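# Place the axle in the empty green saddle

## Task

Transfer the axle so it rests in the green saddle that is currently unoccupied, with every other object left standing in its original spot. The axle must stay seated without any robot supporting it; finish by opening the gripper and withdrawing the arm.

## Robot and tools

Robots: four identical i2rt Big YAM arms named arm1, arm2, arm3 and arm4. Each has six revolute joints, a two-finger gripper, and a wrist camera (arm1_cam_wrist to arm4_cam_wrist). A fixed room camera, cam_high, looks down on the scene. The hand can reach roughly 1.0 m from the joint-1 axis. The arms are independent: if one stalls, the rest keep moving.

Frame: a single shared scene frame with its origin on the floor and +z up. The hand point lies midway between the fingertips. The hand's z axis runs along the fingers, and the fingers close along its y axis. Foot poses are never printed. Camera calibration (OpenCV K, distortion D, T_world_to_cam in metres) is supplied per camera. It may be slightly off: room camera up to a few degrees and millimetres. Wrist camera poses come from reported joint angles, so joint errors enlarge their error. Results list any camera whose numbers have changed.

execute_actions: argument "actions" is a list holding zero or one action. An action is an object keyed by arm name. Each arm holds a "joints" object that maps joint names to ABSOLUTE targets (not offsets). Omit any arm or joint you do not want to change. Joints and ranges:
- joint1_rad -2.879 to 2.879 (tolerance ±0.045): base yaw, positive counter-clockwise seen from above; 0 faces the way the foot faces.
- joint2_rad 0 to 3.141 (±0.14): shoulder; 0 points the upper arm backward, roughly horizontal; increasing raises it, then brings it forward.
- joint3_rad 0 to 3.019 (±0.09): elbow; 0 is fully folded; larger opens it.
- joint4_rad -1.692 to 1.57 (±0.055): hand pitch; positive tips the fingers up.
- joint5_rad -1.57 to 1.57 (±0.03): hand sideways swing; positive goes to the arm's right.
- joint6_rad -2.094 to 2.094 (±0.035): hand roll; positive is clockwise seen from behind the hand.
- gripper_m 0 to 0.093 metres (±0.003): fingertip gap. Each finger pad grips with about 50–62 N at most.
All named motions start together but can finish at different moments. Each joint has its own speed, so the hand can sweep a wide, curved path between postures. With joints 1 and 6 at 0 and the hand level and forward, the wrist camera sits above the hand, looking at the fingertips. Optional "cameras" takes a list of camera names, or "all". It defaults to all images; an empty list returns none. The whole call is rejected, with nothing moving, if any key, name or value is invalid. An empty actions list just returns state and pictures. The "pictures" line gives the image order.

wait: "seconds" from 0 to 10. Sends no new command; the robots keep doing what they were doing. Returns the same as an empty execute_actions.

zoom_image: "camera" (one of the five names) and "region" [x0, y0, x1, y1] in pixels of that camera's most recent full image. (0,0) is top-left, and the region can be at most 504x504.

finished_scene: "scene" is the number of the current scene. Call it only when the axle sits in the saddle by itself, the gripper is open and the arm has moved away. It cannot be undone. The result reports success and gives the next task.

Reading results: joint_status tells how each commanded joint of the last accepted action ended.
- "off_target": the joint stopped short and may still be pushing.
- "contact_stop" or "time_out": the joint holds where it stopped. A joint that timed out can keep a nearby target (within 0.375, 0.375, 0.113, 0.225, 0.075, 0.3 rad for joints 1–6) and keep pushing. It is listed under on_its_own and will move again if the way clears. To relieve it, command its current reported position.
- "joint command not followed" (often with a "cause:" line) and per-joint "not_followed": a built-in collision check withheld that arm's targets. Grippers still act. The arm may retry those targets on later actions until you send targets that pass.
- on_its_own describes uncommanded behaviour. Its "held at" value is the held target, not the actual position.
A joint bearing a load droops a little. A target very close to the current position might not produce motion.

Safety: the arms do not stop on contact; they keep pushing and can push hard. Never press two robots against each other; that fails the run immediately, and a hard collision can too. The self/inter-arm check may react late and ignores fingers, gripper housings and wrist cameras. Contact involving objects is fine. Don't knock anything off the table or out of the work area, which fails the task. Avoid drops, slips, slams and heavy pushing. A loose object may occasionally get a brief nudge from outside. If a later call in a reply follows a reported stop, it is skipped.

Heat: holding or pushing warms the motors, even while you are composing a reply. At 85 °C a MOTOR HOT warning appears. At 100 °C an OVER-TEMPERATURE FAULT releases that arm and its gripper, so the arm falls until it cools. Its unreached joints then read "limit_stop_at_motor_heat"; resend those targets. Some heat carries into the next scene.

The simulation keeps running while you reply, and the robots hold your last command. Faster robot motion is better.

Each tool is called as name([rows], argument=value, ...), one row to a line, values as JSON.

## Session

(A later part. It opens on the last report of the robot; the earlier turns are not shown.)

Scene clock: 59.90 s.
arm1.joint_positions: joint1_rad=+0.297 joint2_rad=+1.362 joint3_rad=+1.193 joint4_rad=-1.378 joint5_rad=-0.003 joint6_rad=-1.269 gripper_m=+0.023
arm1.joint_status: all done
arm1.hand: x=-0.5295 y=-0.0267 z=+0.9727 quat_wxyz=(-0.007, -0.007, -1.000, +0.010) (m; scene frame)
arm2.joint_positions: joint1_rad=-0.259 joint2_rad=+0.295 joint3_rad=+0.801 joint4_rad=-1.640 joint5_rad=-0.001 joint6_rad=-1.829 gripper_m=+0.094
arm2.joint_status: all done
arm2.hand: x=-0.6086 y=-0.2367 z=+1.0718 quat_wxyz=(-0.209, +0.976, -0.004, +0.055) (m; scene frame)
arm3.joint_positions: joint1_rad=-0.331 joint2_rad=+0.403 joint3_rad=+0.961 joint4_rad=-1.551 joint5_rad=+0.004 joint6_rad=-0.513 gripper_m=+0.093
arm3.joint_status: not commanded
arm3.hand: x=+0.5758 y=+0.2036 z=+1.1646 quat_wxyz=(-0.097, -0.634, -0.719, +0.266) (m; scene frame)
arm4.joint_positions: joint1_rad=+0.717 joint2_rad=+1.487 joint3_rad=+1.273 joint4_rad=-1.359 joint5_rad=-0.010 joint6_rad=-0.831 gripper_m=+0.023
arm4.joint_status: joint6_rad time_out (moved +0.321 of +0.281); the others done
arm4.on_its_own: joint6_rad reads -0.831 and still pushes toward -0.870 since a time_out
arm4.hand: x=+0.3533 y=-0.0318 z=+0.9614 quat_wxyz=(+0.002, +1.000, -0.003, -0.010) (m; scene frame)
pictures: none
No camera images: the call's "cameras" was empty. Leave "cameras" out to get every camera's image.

execute_actions([
  {"arm1":{"joints":{"joint1_rad":-0.04,"joint2_rad":1.29,"joint3_rad":1.175,"joint4_rad":-1.39,"joint6_rad":-1.61}},"arm4":{"joints":{"joint1_rad":0.90,"joint2_rad":1.685,"joint3_rad":1.645,"joint4_rad":-1.42,"joint6_rad":-0.65}}},
], cameras=[])

execute_actions([
  {"arm1":{"joints":{"joint1_rad":-0.378,"joint2_rad":1.38,"joint3_rad":1.295,"joint4_rad":-1.39,"joint6_rad":-1.945}},"arm4":{"joints":{"joint1_rad":1.025,"joint2_rad":1.995,"joint3_rad":2.115,"joint4_rad":-1.57,"joint6_rad":-0.525}}},
], cameras=["arm1_cam_wrist","arm4_cam_wrist","cam_high"])

Scene clock: 61.40 s.
arm1.joint_positions: joint1_rad=-0.042 joint2_rad=+1.332 joint3_rad=+1.151 joint4_rad=-1.378 joint5_rad=-0.003 joint6_rad=-1.601 gripper_m=+0.023
arm1.joint_status: all done
arm1.hand: x=-0.6604 y=-0.0267 z=+0.9670 quat_wxyz=(-0.003, -0.011, -1.000, +0.004) (m; scene frame)
arm2.joint_positions: joint1_rad=-0.259 joint2_rad=+0.295 joint3_rad=+0.801 joint4_rad=-1.640 joint5_rad=-0.001 joint6_rad=-1.829 gripper_m=+0.094
arm2.joint_status: not commanded
arm2.hand: x=-0.6086 y=-0.2367 z=+1.0718 quat_wxyz=(-0.209, +0.976, -0.004, +0.055) (m; scene frame)
arm3.joint_positions: joint1_rad=-0.331 joint2_rad=+0.403 joint3_rad=+0.961 joint4_rad=-1.551 joint5_rad=+0.004 joint6_rad=-0.513 gripper_m=+0.093
arm3.joint_status: not commanded
arm3.hand: x=+0.5758 y=+0.2036 z=+1.1646 quat_wxyz=(-0.097, -0.634, -0.719, +0.266) (m; scene frame)
arm4.joint_positions: joint1_rad=+0.909 joint2_rad=+1.725 joint3_rad=+1.567 joint4_rad=-1.408 joint5_rad=-0.006 joint6_rad=-0.633 gripper_m=+0.023
arm4.joint_status: all done
arm4.hand: x=+0.2223 y=-0.0355 z=+0.9648 quat_wxyz=(-0.001, +1.000, -0.006, -0.011) (m; scene frame)
pictures: none
No camera images: the call's "cameras" was empty. Leave "cameras" out to get every camera's image.

Scene clock: 62.60 s.
arm1.joint_positions: joint1_rad=-0.381 joint2_rad=+1.399 joint3_rad=+1.217 joint4_rad=-1.379 joint5_rad=+0.001 joint6_rad=-1.939 gripper_m=+0.023
arm1.joint_status: all done
arm1.hand: x=-0.7945 y=-0.0221 z=+0.9670 quat_wxyz=(+0.001, -0.011, -1.000, +0.003) (m; scene frame)
arm2.joint_positions: joint1_rad=-0.259 joint2_rad=+0.295 joint3_rad=+0.801 joint4_rad=-1.640 joint5_rad=-0.001 joint6_rad=-1.829 gripper_m=+0.094
arm2.joint_status: not commanded
arm2.hand: x=-0.6086 y=-0.2367 z=+1.0718 quat_wxyz=(-0.209, +0.976, -0.004, +0.055) (m; scene frame)
arm3.joint_positions: joint1_rad=-0.331 joint2_rad=+0.403 joint3_rad=+0.961 joint4_rad=-1.551 joint5_rad=+0.004 joint6_rad=-0.513 gripper_m=+0.093
arm3.joint_status: not commanded
arm3.hand: x=+0.5758 y=+0.2036 z=+1.1646 quat_wxyz=(-0.097, -0.634, -0.719, +0.266) (m; scene frame)
arm4.joint_positions: joint1_rad=+1.033 joint2_rad=+2.045 joint3_rad=+2.034 joint4_rad=-1.556 joint5_rad=-0.005 joint6_rad=-0.508 gripper_m=+0.023
arm4.joint_status: all done
arm4.hand: x=+0.0891 y=-0.0333 z=+0.9650 quat_wxyz=(-0.001, +1.000, -0.006, -0.010) (m; scene frame)
pictures: arm1_cam_wrist, arm4_cam_wrist, cam_high
camera_calibration (this result's frames):
arm1_cam_wrist: T_world_to_cam=[[-0.0171181, -0.999787, 0.0115584, -0.0490566], [-0.799438, 0.0206288, 0.600394, -1.21241], [-0.600505, 0.00103738, -0.799621, 0.418774], [0, 0, 0, 1]] pos_world=[-0.718612, -0.0244699, 1.06335]
arm4_cam_wrist: T_world_to_cam=[[0.0114008, 0.99992, 0.00553207, 0.0274871], [0.815235, -0.0124983, 0.578995, -0.626535], [0.579018, -0.00209105, -0.815312, 0.859979], [0, 0, 0, 1]] pos_world=[0.0125165, -0.0335173, 1.06376]
Images, in order (width x height): arm1_cam_wrist 504x504, arm4_cam_wrist 504x504, cam_high 504x504.

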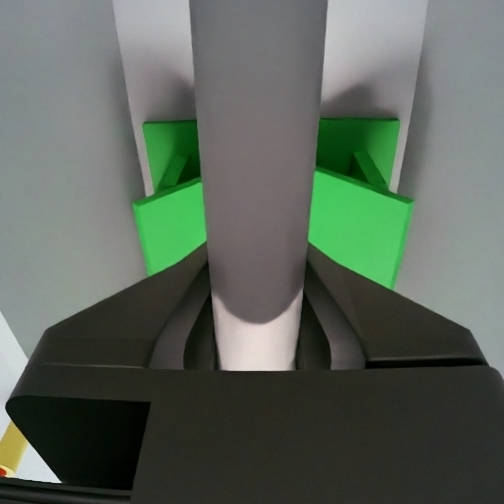

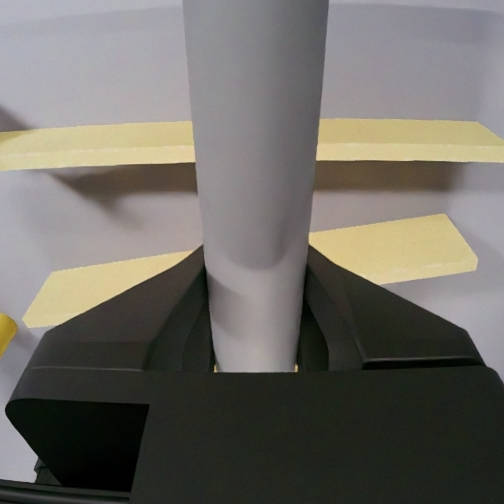

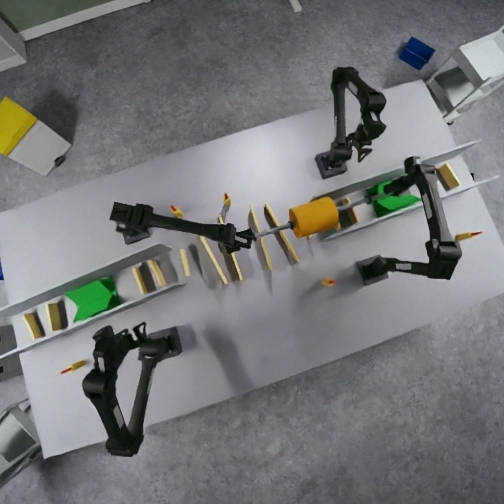

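execute_actions([
  {"arm2":{"joints":{"joint1_rad":-0.28,"joint2_rad":1.195,"joint3_rad":1.17,"joint4_rad":-1.49,"joint6_rad":-1.84}}},
], cameras=["arm2_cam_wrist"])

Scene clock: 64.57 s.
arm1.joint_positions: joint1_rad=-0.381 joint2_rad=+1.399 joint3_rad=+1.217 joint4_rad=-1.379 joint5_rad=+0.001 joint6_rad=-1.939 gripper_m=+0.023
arm1.joint_status: not commanded
arm1.hand: x=-0.7945 y=-0.0221 z=+0.9670 quat_wxyz=(+0.001, -0.011, -1.000, +0.003) (m; scene frame)
arm2.joint_positions: joint1_rad=-0.265 joint2_rad=+1.199 joint3_rad=+1.150 joint4_rad=-1.495 joint5_rad=-0.001 joint6_rad=-1.831 gripper_m=+0.094
arm2.joint_status: all done
arm2.hand: x=-0.5491 y=-0.0269 z=+1.0469 quat_wxyz=(-0.012, +1.000, -0.007, +0.002) (m; scene frame)
arm3.joint_positions: joint1_rad=-0.331 joint2_rad=+0.403 joint3_rad=+0.961 joint4_rad=-1.551 joint5_rad=+0.004 joint6_rad=-0.513 gripper_m=+0.093
arm3.joint_status: not commanded
arm3.hand: x=+0.5758 y=+0.2036 z=+1.1646 quat_wxyz=(-0.097, -0.634, -0.719, +0.266) (m; scene frame)
arm4.joint_positions: joint1_rad=+1.033 joint2_rad=+2.045 joint3_rad=+2.034 joint4_rad=-1.556 joint5_rad=-0.005 joint6_rad=-0.508 gripper_m=+0.023
arm4.joint_status: not commanded
arm4.hand: x=+0.0891 y=-0.0333 z=+0.9650 quat_wxyz=(-0.001, +1.000, -0.006, -0.010) (m; scene frame)
pictures: arm2_cam_wrist
camera_calibration (this result's frames):
arm2_cam_wrist: T_world_to_cam=[[0.0191635, 0.999609, 0.0203806, 0.0172575], [0.796889, -0.0275816, 0.603495, -0.192113], [0.603821, 0.00467606, -0.797106, 1.28699], [0, 0, 0, 1]] pos_world=[-0.624352, -0.0285676, 1.14146]
Images, in order (width x height): arm2_cam_wrist 504x504.

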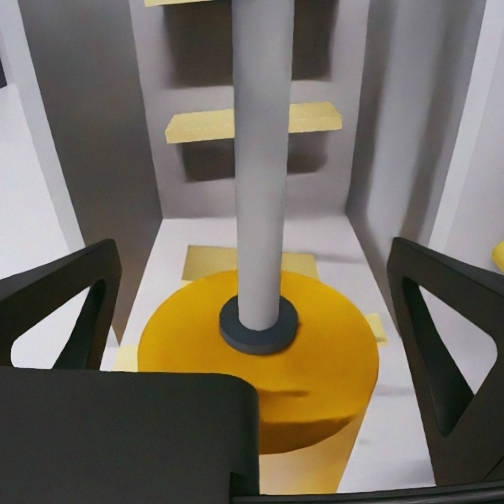

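execute_actions([
  {"arm2":{"joints":{"joint2_rad":1.257,"joint3_rad":0.95,"joint4_rad":-1.255}}},
], cameras=["arm2_cam_wrist"])

Scene clock: 66.23 s.
arm1.joint_positions: joint1_rad=-0.381 joint2_rad=+1.399 joint3_rad=+1.217 joint4_rad=-1.379 joint5_rad=+0.001 joint6_rad=-1.939 gripper_m=+0.023
arm1.joint_status: not commanded
arm1.hand: x=-0.7945 y=-0.0221 z=+0.9670 quat_wxyz=(+0.001, -0.011, -1.000, +0.003) (m; scene frame)
arm2.joint_positions: joint1_rad=-0.265 joint2_rad=+1.259 joint3_rad=+0.943 joint4_rad=-1.265 joint5_rad=-0.001 joint6_rad=-1.831 gripper_m=+0.094
arm2.joint_status: all done
arm2.hand: x=-0.5504 y=-0.0314 z=+0.9509 quat_wxyz=(+0.005, +1.000, -0.007, -0.002) (m; scene frame)
arm3.joint_positions: joint1_rad=-0.331 joint2_rad=+0.403 joint3_rad=+0.961 joint4_rad=-1.551 joint5_rad=+0.004 joint6_rad=-0.513 gripper_m=+0.093
arm3.joint_status: not commanded
arm3.hand: x=+0.5758 y=+0.2036 z=+1.1646 quat_wxyz=(-0.097, -0.634, -0.719, +0.266) (m; scene frame)
arm4.joint_positions: joint1_rad=+1.033 joint2_rad=+2.045 joint3_rad=+2.034 joint4_rad=-1.556 joint5_rad=-0.005 joint6_rad=-0.508 gripper_m=+0.023
arm4.joint_status: not commanded
arm4.hand: x=+0.0891 y=-0.0333 z=+0.9650 quat_wxyz=(-0.001, +1.000, -0.006, -0.010) (m; scene frame)
pictures: arm2_cam_wrist
camera_calibration (this result's frames):
arm2_cam_wrist: T_world_to_cam=[[0.0191768, 0.999708, -0.014694, 0.0571061], [0.802758, -0.00663475, 0.596268, -0.122492], [0.595996, -0.0232303, -0.802651, 1.21135], [0, 0, 0, 1]] pos_world=[-0.624726, -0.0297621, 1.04617]
Images, in order (width x height): arm2_cam_wrist 504x504.

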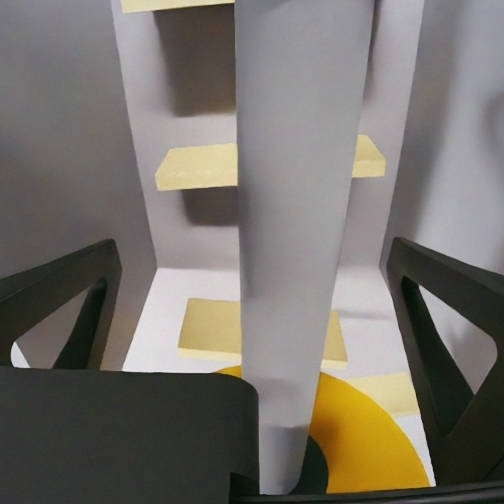

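execute_actions([
  {"arm2":{"joints":{"joint2_rad":1.283,"joint3_rad":0.995}}},
], cameras=["arm2_cam_wrist"])

Scene clock: 67.07 s.
arm1.joint_positions: joint1_rad=-0.381 joint2_rad=+1.399 joint3_rad=+1.217 joint4_rad=-1.379 joint5_rad=+0.001 joint6_rad=-1.939 gripper_m=+0.023
arm1.joint_status: not commanded
arm1.hand: x=-0.7945 y=-0.0221 z=+0.9670 quat_wxyz=(+0.001, -0.011, -1.000, +0.003) (m; scene frame)
arm2.joint_positions: joint1_rad=-0.265 joint2_rad=+1.269 joint3_rad=+0.943 joint4_rad=-1.265 joint5_rad=-0.001 joint6_rad=-1.831 gripper_m=+0.094
arm2.joint_status: all done
arm2.hand: x=-0.5504 y=-0.0313 z=+0.9479 quat_wxyz=(+0.010, +1.000, -0.007, -0.004) (m; scene frame)
arm3.joint_positions: joint1_rad=-0.331 joint2_rad=+0.403 joint3_rad=+0.961 joint4_rad=-1.551 joint5_rad=+0.004 joint6_rad=-0.513 gripper_m=+0.093
arm3.joint_status: not commanded
arm3.hand: x=+0.5758 y=+0.2036 z=+1.1646 quat_wxyz=(-0.097, -0.634, -0.719, +0.266) (m; scene frame)
arm4.joint_positions: joint1_rad=+1.033 joint2_rad=+2.045 joint3_rad=+2.034 joint4_rad=-1.556 joint5_rad=-0.005 joint6_rad=-0.508 gripper_m=+0.023
arm4.joint_status: not commanded
arm4.hand: x=+0.0891 y=-0.0333 z=+0.9650 quat_wxyz=(-0.001, +1.000, -0.006, -0.010) (m; scene frame)
pictures: arm2_cam_wrist
camera_calibration (this result's frames):
arm2_cam_wrist: T_world_to_cam=[[0.0191207, 0.999522, -0.0242919, 0.0659778], [0.804351, -0.000947114, 0.594153, -0.117635], [0.593846, -0.0308999, -0.803985, 1.20871], [0, 0, 0, 1]] pos_world=[-0.624432, -0.0287086, 1.04328]
Images, in order (width x height): arm2_cam_wrist 504x504.

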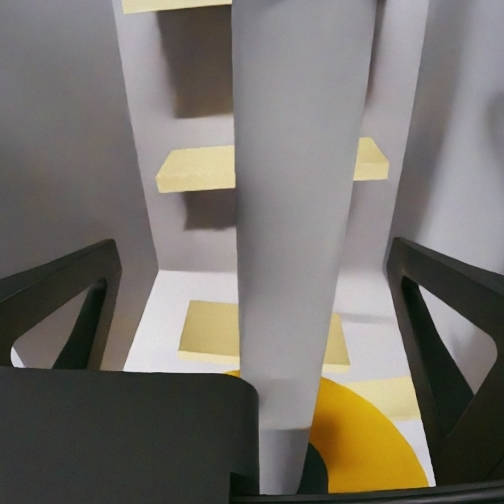

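Use q4 instead.

execute_actions([
  {"arm2":{"joints":{"joint4_rad":-1.215}}},
], cameras=[])

execute_actions([
  {"arm2":{"joints":{"gripper_m":0}}},
], cameras=[])

execute_actions([
  {"arm2":{"joints":{"joint2_rad":1.235,"joint3_rad":1.028}},"arm1":{"joints":{"joint2_rad":1.395,"joint3_rad":1.235}}},
], cameras=[])

execute_actions([
  {"arm1":{"joints":{"gripper_m":0.093}}},
], cameras=["arm2_cam_wrist","arm1_cam_wrist"])

Scene clock: 68.53 s.
arm1.joint_positions: joint1_rad=-0.381 joint2_rad=+1.399 joint3_rad=+1.217 joint4_rad=-1.379 joint5_rad=+0.001 joint6_rad=-1.939 gripper_m=+0.023
arm1.joint_status: not commanded
arm1.hand: x=-0.7945 y=-0.0221 z=+0.9670 quat_wxyz=(+0.001, -0.011, -1.000, +0.003) (m; scene frame)
arm2.joint_positions: joint1_rad=-0.265 joint2_rad=+1.269 joint3_rad=+0.943 joint4_rad=-1.226 joint5_rad=-0.001 joint6_rad=-1.831 gripper_m=+0.094
arm2.joint_status: all done
arm2.hand: x=-0.5478 y=-0.0220 z=+0.9478 quat_wxyz=(-0.009, +1.000, -0.007, +0.002) (m; scene frame)
arm3.joint_positions: joint1_rad=-0.331 joint2_rad=+0.403 joint3_rad=+0.961 joint4_rad=-1.551 joint5_rad=+0.004 joint6_rad=-0.513 gripper_m=+0.093
arm3.joint_status: not commanded
arm3.hand: x=+0.5758 y=+0.2036 z=+1.1646 quat_wxyz=(-0.097, -0.634, -0.719, +0.266) (m; scene frame)
arm4.joint_positions: joint1_rad=+1.033 joint2_rad=+2.045 joint3_rad=+2.034 joint4_rad=-1.556 joint5_rad=-0.005 joint6_rad=-0.508 gripper_m=+0.023
arm4.joint_status: not commanded
arm4.hand: x=+0.0891 y=-0.0333 z=+0.9650 quat_wxyz=(-0.001, +1.000, -0.006, -0.010) (m; scene frame)
pictures: none
No camera images: the call's "cameras" was empty. Leave "cameras" out to get every camera's image.

Scene clock: 69.27 s.
arm1.joint_positions: joint1_rad=-0.380 joint2_rad=+1.399 joint3_rad=+1.217 joint4_rad=-1.380 joint5_rad=+0.001 joint6_rad=-1.939 gripper_m=+0.023
arm1.joint_status: not commanded
arm1.hand: x=-0.7942 y=-0.0220 z=+0.9670 quat_wxyz=(+0.000, -0.011, -1.000, +0.003) (m; scene frame)
arm2.joint_positions: joint1_rad=-0.266 joint2_rad=+1.270 joint3_rad=+0.943 joint4_rad=-1.226 joint5_rad=-0.001 joint6_rad=-1.828 gripper_m=+0.022
arm2.joint_status: gripper_m off_target (ended at +0.022, target +0.000)
arm2.hand: x=-0.5475 y=-0.0220 z=+0.9477 quat_wxyz=(-0.009, +1.000, -0.008, +0.002) (m; scene frame)
arm3.joint_positions: joint1_rad=-0.331 joint2_rad=+0.403 joint3_rad=+0.961 joint4_rad=-1.551 joint5_rad=+0.004 joint6_rad=-0.513 gripper_m=+0.093
arm3.joint_status: not commanded
arm3.hand: x=+0.5758 y=+0.2036 z=+1.1646 quat_wxyz=(-0.097, -0.634, -0.719, +0.266) (m; scene frame)
arm4.joint_positions: joint1_rad=+1.032 joint2_rad=+2.045 joint3_rad=+2.034 joint4_rad=-1.556 joint5_rad=-0.004 joint6_rad=-0.509 gripper_m=+0.023
arm4.joint_status: not commanded
arm4.hand: x=+0.0892 y=-0.0330 z=+0.9650 quat_wxyz=(-0.001, +1.000, -0.006, -0.010) (m; scene frame)
pictures: none
No camera images: the call's "cameras" was empty. Leave "cameras" out to get every camera's image.

Scene clock: 69.83 s.
arm1.joint_positions: joint1_rad=-0.380 joint2_rad=+1.399 joint3_rad=+1.217 joint4_rad=-1.382 joint5_rad=+0.001 joint6_rad=-1.939 gripper_m=+0.023
arm1.joint_status: all done
arm1.hand: x=-0.7940 y=-0.0215 z=+0.9670 quat_wxyz=(+0.000, -0.011, -1.000, +0.002) (m; scene frame)
arm2.joint_positions: joint1_rad=-0.266 joint2_rad=+1.267 joint3_rad=+0.945 joint4_rad=-1.226 joint5_rad=-0.001 joint6_rad=-1.828 gripper_m=+0.022
arm2.joint_status: all done
arm2.hand: x=-0.5473 y=-0.0212 z=+0.9493 quat_wxyz=(-0.011, +1.000, -0.008, +0.002) (m; scene frame)
arm3.joint_positions: joint1_rad=-0.331 joint2_rad=+0.403 joint3_rad=+0.961 joint4_rad=-1.551 joint5_rad=+0.004 joint6_rad=-0.513 gripper_m=+0.093
arm3.joint_status: not commanded
arm3.hand: x=+0.5758 y=+0.2036 z=+1.1646 quat_wxyz=(-0.097, -0.634, -0.719, +0.266) (m; scene frame)
arm4.joint_positions: joint1_rad=+1.032 joint2_rad=+2.045 joint3_rad=+2.034 joint4_rad=-1.556 joint5_rad=-0.003 joint6_rad=-0.509 gripper_m=+0.023
arm4.joint_status: not commanded
arm4.hand: x=+0.0894 y=-0.0327 z=+0.9650 quat_wxyz=(-0.002, +1.000, -0.006, -0.010) (m; scene frame)
pictures: none
No camera images: the call's "cameras" was empty. Leave "cameras" out to get every camera's image.

Scene clock: 70.53 s.
arm1.joint_positions: joint1_rad=-0.380 joint2_rad=+1.399 joint3_rad=+1.217 joint4_rad=-1.382 joint5_rad=+0.001 joint6_rad=-1.939 gripper_m=+0.093
arm1.joint_status: all done
arm1.hand: x=-0.7940 y=-0.0215 z=+0.9670 quat_wxyz=(+0.000, -0.011, -1.000, +0.002) (m; scene frame)
arm2.joint_positions: joint1_rad=-0.266 joint2_rad=+1.267 joint3_rad=+0.945 joint4_rad=-1.226 joint5_rad=-0.001 joint6_rad=-1.828 gripper_m=+0.022
arm2.joint_status: not commanded
arm2.hand: x=-0.5470 y=-0.0213 z=+0.9493 quat_wxyz=(-0.011, +1.000, -0.009, +0.002) (m; scene frame)
arm3.joint_positions: joint1_rad=-0.331 joint2_rad=+0.403 joint3_rad=+0.961 joint4_rad=-1.551 joint5_rad=+0.004 joint6_rad=-0.513 gripper_m=+0.093
arm3.joint_status: not commanded
arm3.hand: x=+0.5758 y=+0.2036 z=+1.1646 quat_wxyz=(-0.097, -0.634, -0.719, +0.266) (m; scene frame)
arm4.joint_positions: joint1_rad=+1.032 joint2_rad=+2.045 joint3_rad=+2.037 joint4_rad=-1.559 joint5_rad=-0.002 joint6_rad=-0.510 gripper_m=+0.023
arm4.joint_status: not commanded
arm4.hand: x=+0.0897 y=-0.0327 z=+0.9660 quat_wxyz=(-0.002, +1.000, -0.006, -0.009) (m; scene frame)
pictures: arm1_cam_wrist, arm2_cam_wrist
camera_calibration (this result's frames):
arm1_cam_wrist: T_world_to_cam=[[-0.0163623, -0.999827, 0.00885778, -0.0452273], [-0.800361, 0.0184069, 0.599236, -1.21169], [-0.599295, 0.00271548, -0.800524, 0.420935], [0, 0, 0, 1]] pos_world=[-0.718268, -0.024059, 1.06346]
arm2_cam_wrist: T_world_to_cam=[[0.0229881, 0.999571, 0.0181738, 0.0177221], [0.797187, -0.0292976, 0.603022, -0.134113], [0.603295, 0.000625644, -0.797518, 1.20788], [0, 0, 0, 1]] pos_world=[-0.622202, -0.0223994, 1.04386]
Images, in order (width x height): arm1_cam_wrist 504x504, arm2_cam_wrist 504x504.

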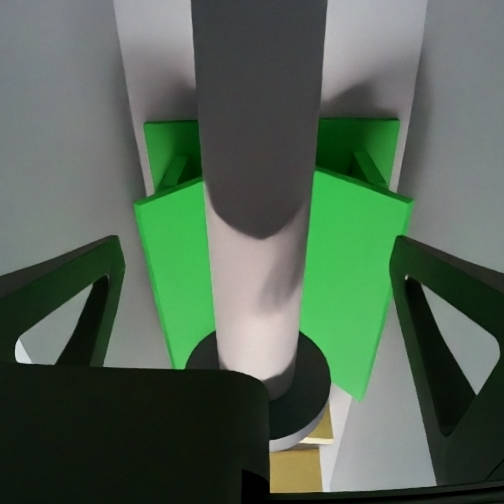

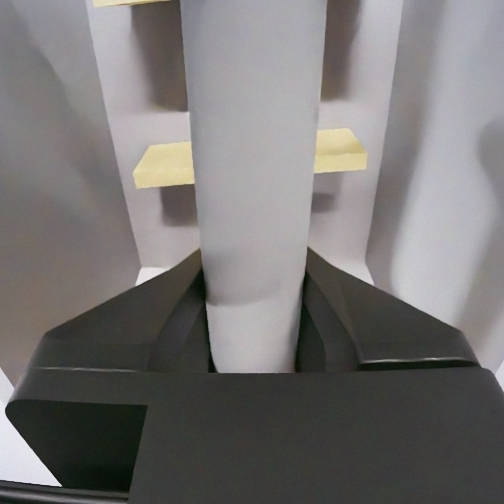

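execute_actions([
  {"arm1":{"joints":{"joint2_rad":1.33,"joint3_rad":1.45,"joint4_rad":-1.65}}},
], cameras=[])

execute_actions([
  {"arm1":{"joints":{"joint2_rad":0.75,"joint3_rad":1.1,"joint4_rad":-1.68}}},
], cameras=[])

execute_actions([
  {"arm1":{"joints":{"joint1_rad":0.915,"joint6_rad":-0.645,"joint3_rad":1.3}}},
], cameras=[])

execute_actions([
  {"arm1":{"joints":{"joint2_rad":1.7,"joint3_rad":2.11}}},
], cameras=[])

execute_actions([
  {"arm1":{"joints":{"joint2_rad":1.92}}},
], cameras=["arm1_cam_wrist"])

Scene clock: 72.17 s.
arm1.joint_positions: joint1_rad=-0.380 joint2_rad=+1.323 joint3_rad=+1.420 joint4_rad=-1.637 joint5_rad=+0.001 joint6_rad=-1.939 gripper_m=+0.093
arm1.joint_status: all done
arm1.hand: x=-0.7871 y=-0.0042 z=+1.0723 quat_wxyz=(+0.004, -0.011, -1.000, +0.013) (m; scene frame)
arm2.joint_positions: joint1_rad=-0.266 joint2_rad=+1.267 joint3_rad=+0.945 joint4_rad=-1.226 joint5_rad=-0.001 joint6_rad=-1.828 gripper_m=+0.022
arm2.joint_status: not commanded
arm2.hand: x=-0.5470 y=-0.0213 z=+0.9493 quat_wxyz=(-0.011, +1.000, -0.009, +0.002) (m; scene frame)
arm3.joint_positions: joint1_rad=-0.331 joint2_rad=+0.403 joint3_rad=+0.961 joint4_rad=-1.551 joint5_rad=+0.004 joint6_rad=-0.513 gripper_m=+0.093
arm3.joint_status: not commanded
arm3.hand: x=+0.5758 y=+0.2036 z=+1.1646 quat_wxyz=(-0.097, -0.634, -0.719, +0.266) (m; scene frame)
arm4.joint_positions: joint1_rad=+1.032 joint2_rad=+2.045 joint3_rad=+2.037 joint4_rad=-1.559 joint5_rad=-0.002 joint6_rad=-0.510 gripper_m=+0.023
arm4.joint_status: not commanded
arm4.hand: x=+0.0897 y=-0.0327 z=+0.9660 quat_wxyz=(-0.002, +1.000, -0.006, -0.009) (m; scene frame)
pictures: none
No camera images: the call's "cameras" was empty. Leave "cameras" out to get every camera's image.

Scene clock: 73.53 s.
arm1.joint_positions: joint1_rad=-0.380 joint2_rad=+0.740 joint3_rad=+1.100 joint4_rad=-1.671 joint5_rad=+0.001 joint6_rad=-1.939 gripper_m=+0.093
arm1.joint_status: all done
arm1.hand: x=-0.7211 y=+0.1564 z=+1.1005 quat_wxyz=(+0.047, -0.011, -0.992, +0.119) (m; scene frame)
arm2.joint_positions: joint1_rad=-0.266 joint2_rad=+1.267 joint3_rad=+0.945 joint4_rad=-1.226 joint5_rad=-0.001 joint6_rad=-1.828 gripper_m=+0.022
arm2.joint_status: not commanded
arm2.hand: x=-0.5470 y=-0.0213 z=+0.9493 quat_wxyz=(-0.011, +1.000, -0.009, +0.002) (m; scene frame)
arm3.joint_positions: joint1_rad=-0.331 joint2_rad=+0.403 joint3_rad=+0.961 joint4_rad=-1.551 joint5_rad=+0.004 joint6_rad=-0.513 gripper_m=+0.093
arm3.joint_status: not commanded
arm3.hand: x=+0.5758 y=+0.2036 z=+1.1646 quat_wxyz=(-0.097, -0.634, -0.719, +0.266) (m; scene frame)
arm4.joint_positions: joint1_rad=+1.032 joint2_rad=+2.045 joint3_rad=+2.037 joint4_rad=-1.559 joint5_rad=-0.002 joint6_rad=-0.510 gripper_m=+0.023
arm4.joint_status: not commanded
arm4.hand: x=+0.0897 y=-0.0327 z=+0.9660 quat_wxyz=(-0.002, +1.000, -0.006, -0.009) (m; scene frame)
pictures: none
No camera images: the call's "cameras" was empty. Leave "cameras" out to get every camera's image.

Scene clock: 75.57 s.
arm1.joint_positions: joint1_rad=+0.910 joint2_rad=+0.748 joint3_rad=+1.268 joint4_rad=-1.671 joint5_rad=+0.000 joint6_rad=-0.660 gripper_m=+0.093
arm1.joint_status: all done
arm1.hand: x=-0.4675 y=+0.2106 z=+1.1717 quat_wxyz=(-0.166, -0.005, -0.978, +0.127) (m; scene frame)
arm2.joint_positions: joint1_rad=-0.266 joint2_rad=+1.267 joint3_rad=+0.945 joint4_rad=-1.226 joint5_rad=-0.001 joint6_rad=-1.828 gripper_m=+0.022
arm2.joint_status: not commanded
arm2.hand: x=-0.5470 y=-0.0213 z=+0.9493 quat_wxyz=(-0.011, +1.000, -0.009, +0.002) (m; scene frame)
arm3.joint_positions: joint1_rad=-0.331 joint2_rad=+0.403 joint3_rad=+0.961 joint4_rad=-1.551 joint5_rad=+0.004 joint6_rad=-0.513 gripper_m=+0.093
arm3.joint_status: not commanded
arm3.hand: x=+0.5758 y=+0.2036 z=+1.1646 quat_wxyz=(-0.097, -0.634, -0.719, +0.266) (m; scene frame)
arm4.joint_positions: joint1_rad=+1.032 joint2_rad=+2.045 joint3_rad=+2.037 joint4_rad=-1.559 joint5_rad=-0.002 joint6_rad=-0.510 gripper_m=+0.023
arm4.joint_status: not commanded
arm4.hand: x=+0.0897 y=-0.0327 z=+0.9660 quat_wxyz=(-0.002, +1.000, -0.006, -0.009) (m; scene frame)
pictures: none
No camera images: the call's "cameras" was empty. Leave "cameras" out to get every camera's image.

Scene clock: 77.27 s.
arm1.joint_positions: joint1_rad=+0.910 joint2_rad=+1.715 joint3_rad=+2.064 joint4_rad=-1.674 joint5_rad=+0.000 joint6_rad=-0.659 gripper_m=+0.093
arm1.joint_status: all done
arm1.hand: x=-0.2009 y=-0.0006 z=+1.1562 quat_wxyz=(-0.098, -0.006, -0.992, +0.074) (m; scene frame)
arm2.joint_positions: joint1_rad=-0.266 joint2_rad=+1.267 joint3_rad=+0.945 joint4_rad=-1.226 joint5_rad=-0.001 joint6_rad=-1.828 gripper_m=+0.022
arm2.joint_status: not commanded
arm2.hand: x=-0.5470 y=-0.0213 z=+0.9493 quat_wxyz=(-0.011, +1.000, -0.009, +0.002) (m; scene frame)
arm3.joint_positions: joint1_rad=-0.331 joint2_rad=+0.403 joint3_rad=+0.961 joint4_rad=-1.551 joint5_rad=+0.004 joint6_rad=-0.513 gripper_m=+0.093
arm3.joint_status: not commanded
arm3.hand: x=+0.5758 y=+0.2036 z=+1.1646 quat_wxyz=(-0.097, -0.634, -0.719, +0.266) (m; scene frame)
arm4.joint_positions: joint1_rad=+1.032 joint2_rad=+2.045 joint3_rad=+2.037 joint4_rad=-1.559 joint5_rad=-0.002 joint6_rad=-0.510 gripper_m=+0.023
arm4.joint_status: not commanded
arm4.hand: x=+0.0897 y=-0.0327 z=+0.9660 quat_wxyz=(-0.002, +1.000, -0.006, -0.009) (m; scene frame)
pictures: none
No camera images: the call's "cameras" was empty. Leave "cameras" out to get every camera's image.

Scene clock: 78.43 s.
arm1.joint_positions: joint1_rad=+0.910 joint2_rad=+1.938 joint3_rad=+2.088 joint4_rad=-1.674 joint5_rad=+0.000 joint6_rad=-0.659 gripper_m=+0.093
arm1.joint_status: all done
arm1.hand: x=-0.1629 y=-0.0301 z=+1.0395 quat_wxyz=(-0.020, -0.006, -1.000, +0.013) (m; scene frame)
arm2.joint_positions: joint1_rad=-0.266 joint2_rad=+1.267 joint3_rad=+0.945 joint4_rad=-1.226 joint5_rad=-0.001 joint6_rad=-1.828 gripper_m=+0.022
arm2.joint_status: not commanded
arm2.hand: x=-0.5470 y=-0.0213 z=+0.9493 quat_wxyz=(-0.011, +1.000, -0.009, +0.002) (m; scene frame)
arm3.joint_positions: joint1_rad=-0.331 joint2_rad=+0.403 joint3_rad=+0.961 joint4_rad=-1.551 joint5_rad=+0.004 joint6_rad=-0.513 gripper_m=+0.093
arm3.joint_status: not commanded
arm3.hand: x=+0.5758 y=+0.2036 z=+1.1646 quat_wxyz=(-0.097, -0.634, -0.719, +0.266) (m; scene frame)
arm4.joint_positions: joint1_rad=+1.032 joint2_rad=+2.045 joint3_rad=+2.037 joint4_rad=-1.559 joint5_rad=-0.002 joint6_rad=-0.510 gripper_m=+0.023
arm4.joint_status: not commanded
arm4.hand: x=+0.0897 y=-0.0327 z=+0.9660 quat_wxyz=(-0.002, +1.000, -0.006, -0.009) (m; scene frame)
pictures: arm1_cam_wrist
camera_calibration (this result's frames):
arm1_cam_wrist: T_world_to_cam=[[-0.00649291, -0.999494, 0.0311385, -0.0656848], [-0.823623, 0.0230046, 0.566671, -0.719634], [-0.5671, -0.0219671, -0.823356, 0.885462], [0, 0, 0, 1]] pos_world=[-0.0909876, -0.0296456, 1.13889]
Images, in order (width x height): arm1_cam_wrist 504x504.

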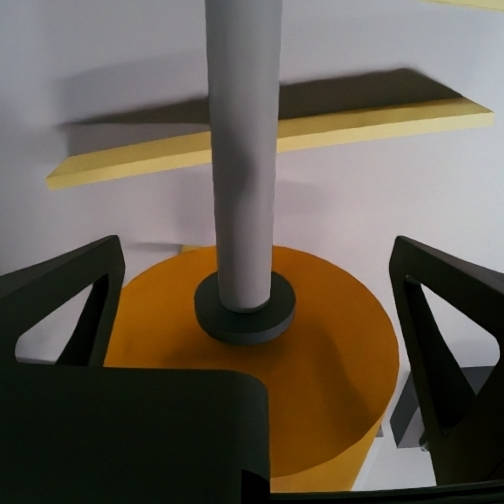

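execute_actions([
  {"arm1":{"joints":{"joint1_rad":0.922,"joint2_rad":1.975,"joint3_rad":1.967,"joint4_rad":-1.546}}},
], cameras=["arm1_cam_wrist"])

Scene clock: 79.73 s.
arm1.joint_positions: joint1_rad=+0.915 joint2_rad=+1.967 joint3_rad=+1.959 joint4_rad=-1.560 joint5_rad=+0.000 joint6_rad=-0.659 gripper_m=+0.093
arm1.joint_status: all done
arm1.hand: x=-0.1589 y=-0.0296 z=+0.9732 quat_wxyz=(-0.002, -0.003, -1.000, -0.001) (m; scene frame)
arm2.joint_positions: joint1_rad=-0.266 joint2_rad=+1.267 joint3_rad=+0.945 joint4_rad=-1.226 joint5_rad=-0.001 joint6_rad=-1.828 gripper_m=+0.022
arm2.joint_status: not commanded
arm2.hand: x=-0.5470 y=-0.0213 z=+0.9493 quat_wxyz=(-0.011, +1.000, -0.009, +0.002) (m; scene frame)
arm3.joint_positions: joint1_rad=-0.331 joint2_rad=+0.403 joint3_rad=+0.961 joint4_rad=-1.551 joint5_rad=+0.004 joint6_rad=-0.513 gripper_m=+0.093
arm3.joint_status: not commanded
arm3.hand: x=+0.5758 y=+0.2036 z=+1.1646 quat_wxyz=(-0.097, -0.634, -0.719, +0.266) (m; scene frame)
arm4.joint_positions: joint1_rad=+1.032 joint2_rad=+2.045 joint3_rad=+2.037 joint4_rad=-1.559 joint5_rad=-0.002 joint6_rad=-0.510 gripper_m=+0.023
arm4.joint_status: not commanded
arm4.hand: x=+0.0897 y=-0.0327 z=+0.9660 quat_wxyz=(-0.002, +1.000, -0.006, -0.009) (m; scene frame)
pictures: arm1_cam_wrist
camera_calibration (this result's frames):
arm1_cam_wrist: T_world_to_cam=[[-0.00150417, -0.999991, 0.0038807, -0.0358339], [-0.803503, 0.00351878, 0.59529, -0.704016], [-0.595299, -0.00222273, -0.803501, 0.809964], [0, 0, 0, 1]] pos_world=[-0.0835626, -0.031556, 1.07004]
Images, in order (width x height): arm1_cam_wrist 504x504.

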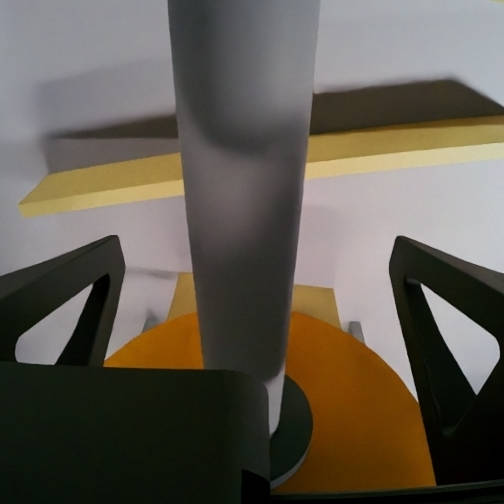

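execute_actions([
  {"arm1":{"joints":{"gripper_m":0}}},
], cameras=[])

execute_actions([
  {"arm1":{"joints":{"joint2_rad":1.915,"joint3_rad":2.03}},"arm2":{"joints":{"joint3_rad":1.015}},"arm4":{"joints":{"joint2_rad":2.04,"joint3_rad":2.05}}},
], cameras=[])

execute_actions([
  {"arm4":{"joints":{"gripper_m":0.093}}},
], cameras=[])

execute_actions([
  {"arm4":{"joints":{"joint2_rad":1.75}}},
], cameras=["cam_high"])

Scene clock: 80.67 s.
arm1.joint_positions: joint1_rad=+0.919 joint2_rad=+1.967 joint3_rad=+1.956 joint4_rad=-1.562 joint5_rad=-0.005 joint6_rad=-0.648 gripper_m=+0.022
arm1.joint_status: gripper_m off_target (ended at +0.022, target +0.000)
arm1.hand: x=-0.1577 y=-0.0264 z=+0.9722 quat_wxyz=(-0.002, -0.007, -1.000, -0.004) (m; scene frame)
arm2.joint_positions: joint1_rad=-0.269 joint2_rad=+1.267 joint3_rad=+0.945 joint4_rad=-1.226 joint5_rad=+0.001 joint6_rad=-1.830 gripper_m=+0.022
arm2.joint_status: not commanded
arm2.hand: x=-0.5457 y=-0.0216 z=+0.9493 quat_wxyz=(-0.011, +1.000, -0.009, +0.003) (m; scene frame)
arm3.joint_positions: joint1_rad=-0.331 joint2_rad=+0.403 joint3_rad=+0.961 joint4_rad=-1.551 joint5_rad=+0.004 joint6_rad=-0.513 gripper_m=+0.093
arm3.joint_status: not commanded
arm3.hand: x=+0.5758 y=+0.2036 z=+1.1646 quat_wxyz=(-0.097, -0.634, -0.719, +0.266) (m; scene frame)
arm4.joint_positions: joint1_rad=+1.031 joint2_rad=+2.045 joint3_rad=+2.037 joint4_rad=-1.564 joint5_rad=-0.004 joint6_rad=-0.510 gripper_m=+0.023
arm4.joint_status: not commanded
arm4.hand: x=+0.0909 y=-0.0330 z=+0.9660 quat_wxyz=(+0.000, +1.000, -0.006, -0.007) (m; scene frame)
pictures: none
No camera images: the call's "cameras" was empty. Leave "cameras" out to get every camera's image.

Scene clock: 81.23 s.
arm1.joint_positions: joint1_rad=+0.919 joint2_rad=+1.964 joint3_rad=+1.957 joint4_rad=-1.562 joint5_rad=-0.005 joint6_rad=-0.648 gripper_m=+0.022
arm1.joint_status: all done
arm1.hand: x=-0.1577 y=-0.0264 z=+0.9743 quat_wxyz=(-0.004, -0.007, -1.000, -0.003) (m; scene frame)
arm2.joint_positions: joint1_rad=-0.269 joint2_rad=+1.267 joint3_rad=+0.945 joint4_rad=-1.226 joint5_rad=+0.001 joint6_rad=-1.830 gripper_m=+0.022
arm2.joint_status: all done
arm2.hand: x=-0.5457 y=-0.0216 z=+0.9493 quat_wxyz=(-0.011, +1.000, -0.009, +0.003) (m; scene frame)
arm3.joint_positions: joint1_rad=-0.331 joint2_rad=+0.403 joint3_rad=+0.961 joint4_rad=-1.551 joint5_rad=+0.004 joint6_rad=-0.513 gripper_m=+0.093
arm3.joint_status: not commanded
arm3.hand: x=+0.5758 y=+0.2036 z=+1.1646 quat_wxyz=(-0.097, -0.634, -0.719, +0.266) (m; scene frame)
arm4.joint_positions: joint1_rad=+1.031 joint2_rad=+2.045 joint3_rad=+2.037 joint4_rad=-1.564 joint5_rad=-0.004 joint6_rad=-0.510 gripper_m=+0.023
arm4.joint_status: all done
arm4.hand: x=+0.0908 y=-0.0330 z=+0.9658 quat_wxyz=(+0.000, +1.000, -0.006, -0.007) (m; scene frame)
pictures: none
No camera images: the call's "cameras" was empty. Leave "cameras" out to get every camera's image.

Scene clock: 81.93 s.
arm1.joint_positions: joint1_rad=+0.919 joint2_rad=+1.964 joint3_rad=+1.957 joint4_rad=-1.561 joint5_rad=-0.004 joint6_rad=-0.647 gripper_m=+0.022
arm1.joint_status: not commanded
arm1.hand: x=-0.1576 y=-0.0266 z=+0.9743 quat_wxyz=(-0.004, -0.007, -1.000, -0.002) (m; scene frame)
arm2.joint_positions: joint1_rad=-0.269 joint2_rad=+1.267 joint3_rad=+0.945 joint4_rad=-1.226 joint5_rad=+0.000 joint6_rad=-1.830 gripper_m=+0.022
arm2.joint_status: not commanded
arm2.hand: x=-0.5459 y=-0.0216 z=+0.9493 quat_wxyz=(-0.011, +1.000, -0.009, +0.003) (m; scene frame)
arm3.joint_positions: joint1_rad=-0.331 joint2_rad=+0.403 joint3_rad=+0.961 joint4_rad=-1.551 joint5_rad=+0.004 joint6_rad=-0.513 gripper_m=+0.093
arm3.joint_status: not commanded
arm3.hand: x=+0.5758 y=+0.2036 z=+1.1646 quat_wxyz=(-0.097, -0.634, -0.719, +0.266) (m; scene frame)
arm4.joint_positions: joint1_rad=+1.031 joint2_rad=+2.045 joint3_rad=+2.037 joint4_rad=-1.564 joint5_rad=-0.003 joint6_rad=-0.514 gripper_m=+0.093
arm4.joint_status: all done
arm4.hand: x=+0.0909 y=-0.0330 z=+0.9658 quat_wxyz=(+0.000, +1.000, -0.004, -0.007) (m; scene frame)
pictures: none
No camera images: the call's "cameras" was empty. Leave "cameras" out to get every camera's image.

Scene clock: 83.43 s.
arm1.joint_positions: joint1_rad=+0.919 joint2_rad=+1.964 joint3_rad=+1.957 joint4_rad=-1.561 joint5_rad=-0.004 joint6_rad=-0.647 gripper_m=+0.022
arm1.joint_status: not commanded
arm1.hand: x=-0.1576 y=-0.0266 z=+0.9743 quat_wxyz=(-0.004, -0.007, -1.000, -0.002) (m; scene frame)
arm2.joint_positions: joint1_rad=-0.269 joint2_rad=+1.267 joint3_rad=+0.945 joint4_rad=-1.226 joint5_rad=+0.000 joint6_rad=-1.830 gripper_m=+0.022
arm2.joint_status: not commanded
arm2.hand: x=-0.5459 y=-0.0216 z=+0.9493 quat_wxyz=(-0.011, +1.000, -0.009, +0.003) (m; scene frame)
arm3.joint_positions: joint1_rad=-0.331 joint2_rad=+0.403 joint3_rad=+0.961 joint4_rad=-1.551 joint5_rad=+0.004 joint6_rad=-0.513 gripper_m=+0.093
arm3.joint_status: not commanded
arm3.hand: x=+0.5758 y=+0.2036 z=+1.1646 quat_wxyz=(-0.097, -0.634, -0.719, +0.266) (m; scene frame)
arm4.joint_positions: joint1_rad=+1.031 joint2_rad=+1.754 joint3_rad=+2.037 joint4_rad=-1.564 joint5_rad=-0.003 joint6_rad=-0.515 gripper_m=+0.093
arm4.joint_status: all done
arm4.hand: x=+0.1299 y=-0.0547 z=+1.1394 quat_wxyz=(-0.072, +0.988, -0.004, -0.133) (m; scene frame)
pictures: cam_high
Images, in order (width x height): cam_high 504x504.

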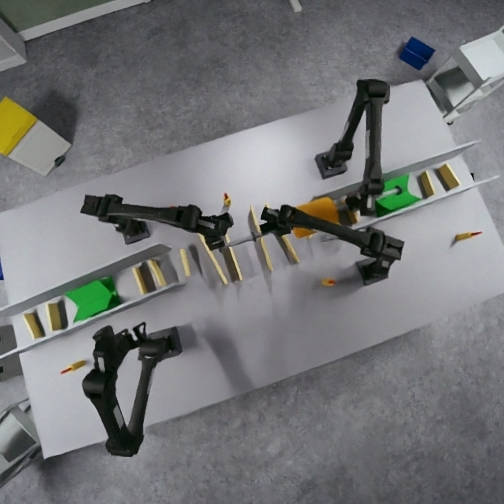

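execute_actions([
  {"arm1":{"joints":{"joint1_rad":0.79,"joint2_rad":1.69,"joint3_rad":1.635,"joint4_rad":-1.45,"joint6_rad":-0.78}},"arm2":{"joints":{"joint1_rad":0.068,"joint2_rad":1.19,"joint3_rad":0.965,"joint4_rad":-1.275,"joint6_rad":-1.495}},"arm4":{"joints":{"joint2_rad":0.5,"joint3_rad":1.0,"joint1_rad":0.6}}},
], cameras=[])

execute_actions([
  {"arm1":{"joints":{"joint1_rad":0.595,"joint2_rad":1.49,"joint3_rad":1.385,"joint4_rad":-1.39,"joint6_rad":-0.98}},"arm2":{"joints":{"joint1_rad":0.42,"joint2_rad":1.27,"joint3_rad":1.06,"joint4_rad":-1.265,"joint6_rad":-1.145}}},
], cameras=["arm1_cam_wrist","arm2_cam_wrist"])

Scene clock: 85.83 s.
arm1.joint_positions: joint1_rad=+0.790 joint2_rad=+1.733 joint3_rad=+1.609 joint4_rad=-1.455 joint5_rad=+0.000 joint6_rad=-0.791 gripper_m=+0.022
arm1.joint_status: all done
arm1.hand: x=-0.2705 y=-0.0254 z=+0.9687 quat_wxyz=(+0.001, +0.000, -1.000, -0.004) (m; scene frame)
arm2.joint_positions: joint1_rad=+0.062 joint2_rad=+1.218 joint3_rad=+0.931 joint4_rad=-1.276 joint5_rad=-0.019 joint6_rad=-1.517 gripper_m=+0.022
arm2.joint_status: all done
arm2.hand: x=-0.6601 y=-0.0275 z=+0.9593 quat_wxyz=(-0.003, +1.000, +0.000, -0.010) (m; scene frame)
arm3.joint_positions: joint1_rad=-0.331 joint2_rad=+0.403 joint3_rad=+0.961 joint4_rad=-1.551 joint5_rad=+0.004 joint6_rad=-0.513 gripper_m=+0.093
arm3.joint_status: not commanded
arm3.hand: x=+0.5758 y=+0.2036 z=+1.1646 quat_wxyz=(-0.097, -0.634, -0.719, +0.266) (m; scene frame)
arm4.joint_positions: joint1_rad=+0.592 joint2_rad=+0.501 joint3_rad=+1.001 joint4_rad=-1.566 joint5_rad=+0.003 joint6_rad=-0.515 gripper_m=+0.093
arm4.joint_status: all done
arm4.hand: x=+0.5446 y=-0.2060 z=+1.1112 quat_wxyz=(-0.169, +0.943, -0.216, -0.191) (m; scene frame)
pictures: none
No camera images: the call's "cameras" was empty. Leave "cameras" out to get every camera's image.

Scene clock: 86.87 s.
arm1.joint_positions: joint1_rad=+0.596 joint2_rad=+1.528 joint3_rad=+1.362 joint4_rad=-1.385 joint5_rad=+0.000 joint6_rad=-0.989 gripper_m=+0.022
arm1.joint_status: all done
arm1.hand: x=-0.3894 y=-0.0299 z=+0.9708 quat_wxyz=(-0.007, +0.002, -1.000, +0.007) (m; scene frame)
arm2.joint_positions: joint1_rad=+0.418 joint2_rad=+1.291 joint3_rad=+0.986 joint4_rad=-1.265 joint5_rad=-0.015 joint6_rad=-1.165 gripper_m=+0.022
arm2.joint_status: all done
arm2.hand: x=-0.7803 y=-0.0323 z=+0.9567 quat_wxyz=(+0.003, +1.000, +0.002, -0.008) (m; scene frame)
arm3.joint_positions: joint1_rad=-0.331 joint2_rad=+0.403 joint3_rad=+0.961 joint4_rad=-1.551 joint5_rad=+0.004 joint6_rad=-0.513 gripper_m=+0.093
arm3.joint_status: not commanded
arm3.hand: x=+0.5758 y=+0.2036 z=+1.1646 quat_wxyz=(-0.097, -0.634, -0.719, +0.266) (m; scene frame)
arm4.joint_positions: joint1_rad=+0.592 joint2_rad=+0.501 joint3_rad=+1.001 joint4_rad=-1.566 joint5_rad=+0.003 joint6_rad=-0.515 gripper_m=+0.093
arm4.joint_status: not commanded
arm4.hand: x=+0.5446 y=-0.2060 z=+1.1112 quat_wxyz=(-0.169, +0.943, -0.216, -0.191) (m; scene frame)
pictures: arm1_cam_wrist, arm2_cam_wrist
camera_calibration (this result's frames):
arm1_cam_wrist: T_world_to_cam=[[0.00898132, -0.999772, 0.0193922, -0.0474389], [-0.809207, 0.00412626, 0.587509, -0.882442], [-0.587454, -0.0209689, -0.808986, 0.678609], [0, 0, 0, 1]] pos_world=[-0.315, -0.0295571, 1.06835]
arm2_cam_wrist: T_world_to_cam=[[0.00155732, 0.999955, -0.00936978, 0.0436186], [0.808964, 0.00424833, 0.587843, 0.0718562], [0.587856, -0.00849527, -0.808921, 1.35305], [0, 0, 0, 1]] pos_world=[-0.853594, -0.0324274, 1.05268]
Images, in order (width x height): arm1_cam_wrist 504x504, arm2_cam_wrist 504x504.

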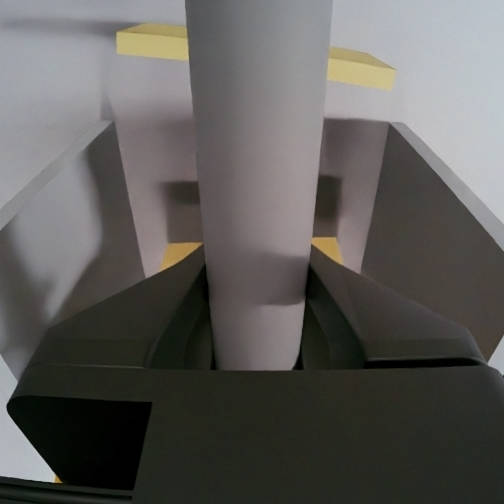

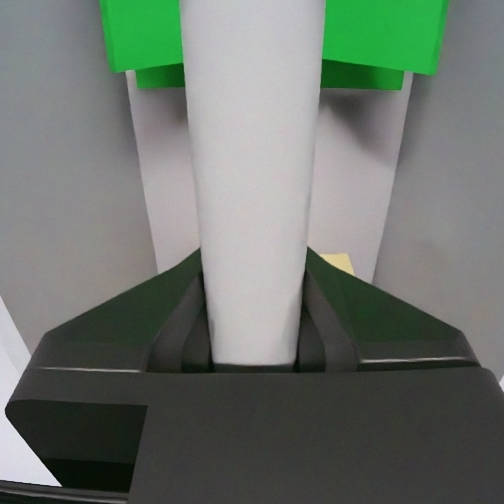

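execute_actions([
  {"arm1":{"joints":{"joint1_rad":0.302,"joint2_rad":1.335,"joint3_rad":1.22,"joint4_rad":-1.39,"joint6_rad":-1.28}},"arm2":{"joints":{"joint1_rad":0.72,"joint2_rad":1.465,"joint3_rad":1.262,"joint4_rad":-1.265,"joint6_rad":-0.855}}},
], cameras=[])

execute_actions([
  {"arm1":{"joints":{"joint1_rad":-0.04,"joint2_rad":1.29,"joint3_rad":1.18,"joint4_rad":-1.39,"joint6_rad":-1.62}},"arm2":{"joints":{"joint1_rad":0.908,"joint2_rad":1.69,"joint3_rad":1.548,"joint4_rad":-1.32,"joint6_rad":-0.665}}},
], cameras=[])

execute_actions([
  {"arm1":{"joints":{"joint1_rad":-0.256,"joint2_rad":1.355,"joint3_rad":1.265,"joint4_rad":-1.39,"joint6_rad":-1.835}},"arm2":{"joints":{"joint1_rad":0.998,"joint2_rad":1.865,"joint3_rad":1.805,"joint4_rad":-1.395,"joint6_rad":-0.575}}},
], cameras=["arm1_cam_wrist","arm2_cam_wrist"])

Scene clock: 88.30 s.
arm1.joint_positions: joint1_rad=+0.297 joint2_rad=+1.367 joint3_rad=+1.193 joint4_rad=-1.384 joint5_rad=+0.001 joint6_rad=-1.292 gripper_m=+0.022
arm1.joint_status: all done
arm1.hand: x=-0.5304 y=-0.0256 z=+0.9709 quat_wxyz=(-0.003, +0.004, -1.000, +0.005) (m; scene frame)
arm2.joint_positions: joint1_rad=+0.727 joint2_rad=+1.493 joint3_rad=+1.193 joint4_rad=-1.259 joint5_rad=-0.008 joint6_rad=-0.862 gripper_m=+0.022
arm2.joint_status: all done
arm2.hand: x=-0.9221 y=-0.0284 z=+0.9584 quat_wxyz=(-0.002, +1.000, +0.005, -0.007) (m; scene frame)
arm3.joint_positions: joint1_rad=-0.331 joint2_rad=+0.403 joint3_rad=+0.961 joint4_rad=-1.551 joint5_rad=+0.004 joint6_rad=-0.513 gripper_m=+0.093
arm3.joint_status: not commanded
arm3.hand: x=+0.5758 y=+0.2036 z=+1.1646 quat_wxyz=(-0.097, -0.634, -0.719, +0.266) (m; scene frame)
arm4.joint_positions: joint1_rad=+0.592 joint2_rad=+0.501 joint3_rad=+1.001 joint4_rad=-1.566 joint5_rad=+0.003 joint6_rad=-0.515 gripper_m=+0.093
arm4.joint_status: not commanded
arm4.hand: x=+0.5446 y=-0.2060 z=+1.1112 quat_wxyz=(-0.169, +0.943, -0.216, -0.191) (m; scene frame)
pictures: none
No camera images: the call's "cameras" was empty. Leave "cameras" out to get every camera's image.

Scene clock: 89.37 s.
arm1.joint_positions: joint1_rad=-0.032 joint2_rad=+1.332 joint3_rad=+1.152 joint4_rad=-1.384 joint5_rad=+0.003 joint6_rad=-1.624 gripper_m=+0.022
arm1.joint_status: all done
arm1.hand: x=-0.6575 y=-0.0257 z=+0.9675 quat_wxyz=(+0.000, +0.005, -1.000, +0.002) (m; scene frame)
arm2.joint_positions: joint1_rad=+0.914 joint2_rad=+1.722 joint3_rad=+1.475 joint4_rad=-1.310 joint5_rad=-0.005 joint6_rad=-0.676 gripper_m=+0.022
arm2.joint_status: all done
arm2.hand: x=-1.0489 y=-0.0292 z=+0.9592 quat_wxyz=(-0.002, +1.000, +0.005, -0.007) (m; scene frame)
arm3.joint_positions: joint1_rad=-0.331 joint2_rad=+0.403 joint3_rad=+0.961 joint4_rad=-1.551 joint5_rad=+0.004 joint6_rad=-0.513 gripper_m=+0.093
arm3.joint_status: not commanded
arm3.hand: x=+0.5758 y=+0.2036 z=+1.1646 quat_wxyz=(-0.097, -0.634, -0.719, +0.266) (m; scene frame)
arm4.joint_positions: joint1_rad=+0.592 joint2_rad=+0.501 joint3_rad=+1.001 joint4_rad=-1.566 joint5_rad=+0.003 joint6_rad=-0.515 gripper_m=+0.093
arm4.joint_status: not commanded
arm4.hand: x=+0.5446 y=-0.2060 z=+1.1112 quat_wxyz=(-0.169, +0.943, -0.216, -0.191) (m; scene frame)
pictures: none
No camera images: the call's "cameras" was empty. Leave "cameras" out to get every camera's image.

Scene clock: 90.30 s.
arm1.joint_positions: joint1_rad=-0.250 joint2_rad=+1.375 joint3_rad=+1.190 joint4_rad=-1.384 joint5_rad=+0.004 joint6_rad=-1.837 gripper_m=+0.022
arm1.joint_status: all done
arm1.hand: x=-0.7421 y=-0.0276 z=+0.9657 quat_wxyz=(+0.000, +0.003, -1.000, -0.001) (m; scene frame)
arm2.joint_positions: joint1_rad=+1.002 joint2_rad=+1.902 joint3_rad=+1.726 joint4_rad=-1.380 joint5_rad=-0.005 joint6_rad=-0.582 gripper_m=+0.022
arm2.joint_status: all done
arm2.hand: x=-1.1335 y=-0.0288 z=+0.9576 quat_wxyz=(-0.002, +1.000, +0.002, -0.008) (m; scene frame)
arm3.joint_positions: joint1_rad=-0.331 joint2_rad=+0.403 joint3_rad=+0.961 joint4_rad=-1.551 joint5_rad=+0.004 joint6_rad=-0.513 gripper_m=+0.093
arm3.joint_status: not commanded
arm3.hand: x=+0.5758 y=+0.2036 z=+1.1646 quat_wxyz=(-0.097, -0.634, -0.719, +0.266) (m; scene frame)
arm4.joint_positions: joint1_rad=+0.592 joint2_rad=+0.501 joint3_rad=+1.001 joint4_rad=-1.566 joint5_rad=+0.003 joint6_rad=-0.515 gripper_m=+0.093
arm4.joint_status: not commanded
arm4.hand: x=+0.5446 y=-0.2060 z=+1.1112 quat_wxyz=(-0.169, +0.943, -0.216, -0.191) (m; scene frame)
pictures: arm1_cam_wrist, arm2_cam_wrist
camera_calibration (this result's frames):
arm1_cam_wrist: T_world_to_cam=[[0.011498, -0.999929, 0.00304587, -0.0242012], [-0.800303, -0.00737622, 0.599551, -1.1702], [-0.599486, -0.00933123, -0.800331, 0.450355], [0, 0, 0, 1]] pos_world=[-0.666251, -0.0286287, 1.0621]
arm2_cam_wrist: T_world_to_cam=[[0.00121234, 0.999999, -0.00122614, 0.0324861], [0.809278, -0.000260851, 0.587426, 0.357599], [0.587425, -0.00170445, -0.809277, 1.56152], [0, 0, 0, 1]] pos_world=[-1.20672, -0.0297312, 1.05368]
Images, in order (width x height): arm1_cam_wrist 504x504, arm2_cam_wrist 504x504.

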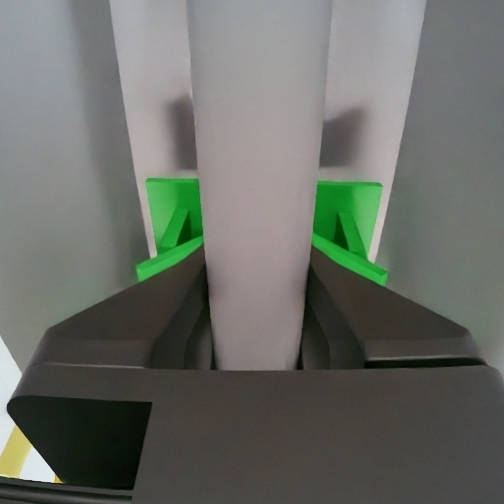

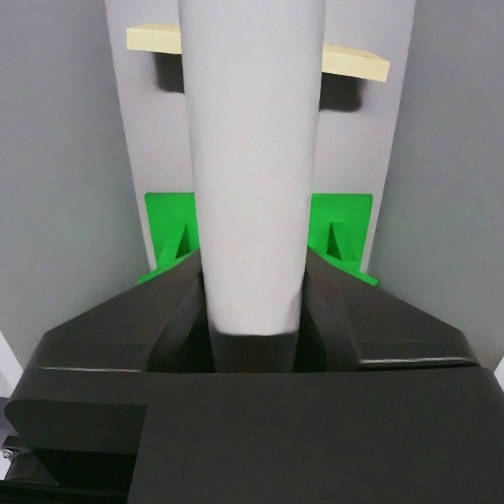

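execute_actions([
  {"arm1":{"joints":{"joint2_rad":1.405,"joint3_rad":1.058,"joint4_rad":-1.165}},"arm2":{"joints":{"joint2_rad":1.93,"joint3_rad":1.617,"joint4_rad":-1.187}}},
], cameras=["arm1_cam_wrist","arm2_cam_wrist"])

Scene clock: 91.77 s.
arm1.joint_positions: joint1_rad=-0.253 joint2_rad=+1.432 joint3_rad=+1.025 joint4_rad=-1.172 joint5_rad=-0.005 joint6_rad=-1.857 gripper_m=+0.022
arm1.joint_status: all done
arm1.hand: x=-0.7400 y=-0.0226 z=+0.8849 quat_wxyz=(-0.005, +0.012, -1.000, -0.004) (m; scene frame)
arm2.joint_positions: joint1_rad=+1.002 joint2_rad=+1.972 joint3_rad=+1.592 joint4_rad=-1.194 joint5_rad=+0.004 joint6_rad=-0.599 gripper_m=+0.022
arm2.joint_status: all done
arm2.hand: x=-1.1304 y=-0.0289 z=+0.8691 quat_wxyz=(-0.001, +1.000, +0.011, +0.002) (m; scene frame)
arm3.joint_positions: joint1_rad=-0.331 joint2_rad=+0.403 joint3_rad=+0.961 joint4_rad=-1.551 joint5_rad=+0.004 joint6_rad=-0.513 gripper_m=+0.093
arm3.joint_status: not commanded
arm3.hand: x=+0.5758 y=+0.2036 z=+1.1646 quat_wxyz=(-0.097, -0.634, -0.719, +0.266) (m; scene frame)
arm4.joint_positions: joint1_rad=+0.592 joint2_rad=+0.501 joint3_rad=+1.001 joint4_rad=-1.566 joint5_rad=+0.003 joint6_rad=-0.515 gripper_m=+0.093
arm4.joint_status: not commanded
arm4.hand: x=+0.5446 y=-0.2060 z=+1.1112 quat_wxyz=(-0.169, +0.943, -0.216, -0.191) (m; scene frame)
pictures: arm1_cam_wrist, arm2_cam_wrist
camera_calibration (this result's frames):
arm1_cam_wrist: T_world_to_cam=[[0.0286169, -0.999588, -0.0023812, -0.00152235], [-0.806645, -0.0244999, 0.590528, -1.11717], [-0.590343, -0.0149783, -0.807014, 0.399614], [0, 0, 0, 1]] pos_world=[-0.665206, -0.0229067, 0.982209]
arm2_cam_wrist: T_world_to_cam=[[-0.015487, 0.999875, -0.00307778, 0.0151899], [0.797092, 0.0142044, 0.603691, 0.379685], [0.603659, 0.00689612, -0.797213, 1.4962], [0, 0, 0, 1]] pos_world=[-1.20561, -0.0308992, 0.963628]
Images, in order (width x height): arm1_cam_wrist 504x504, arm2_cam_wrist 504x504.

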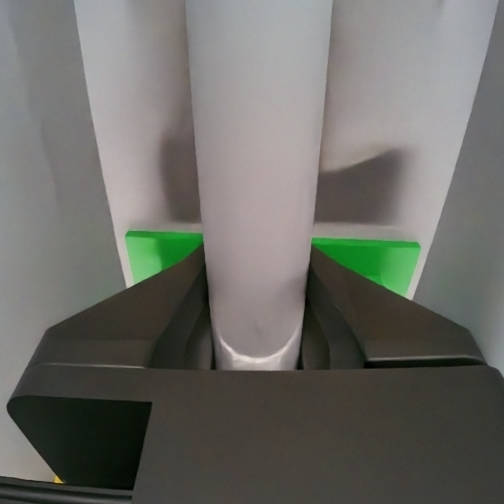

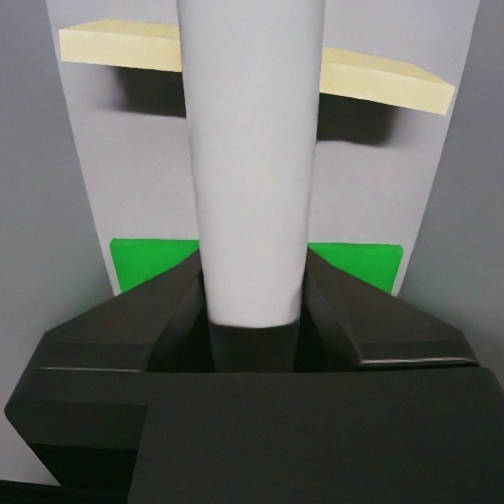

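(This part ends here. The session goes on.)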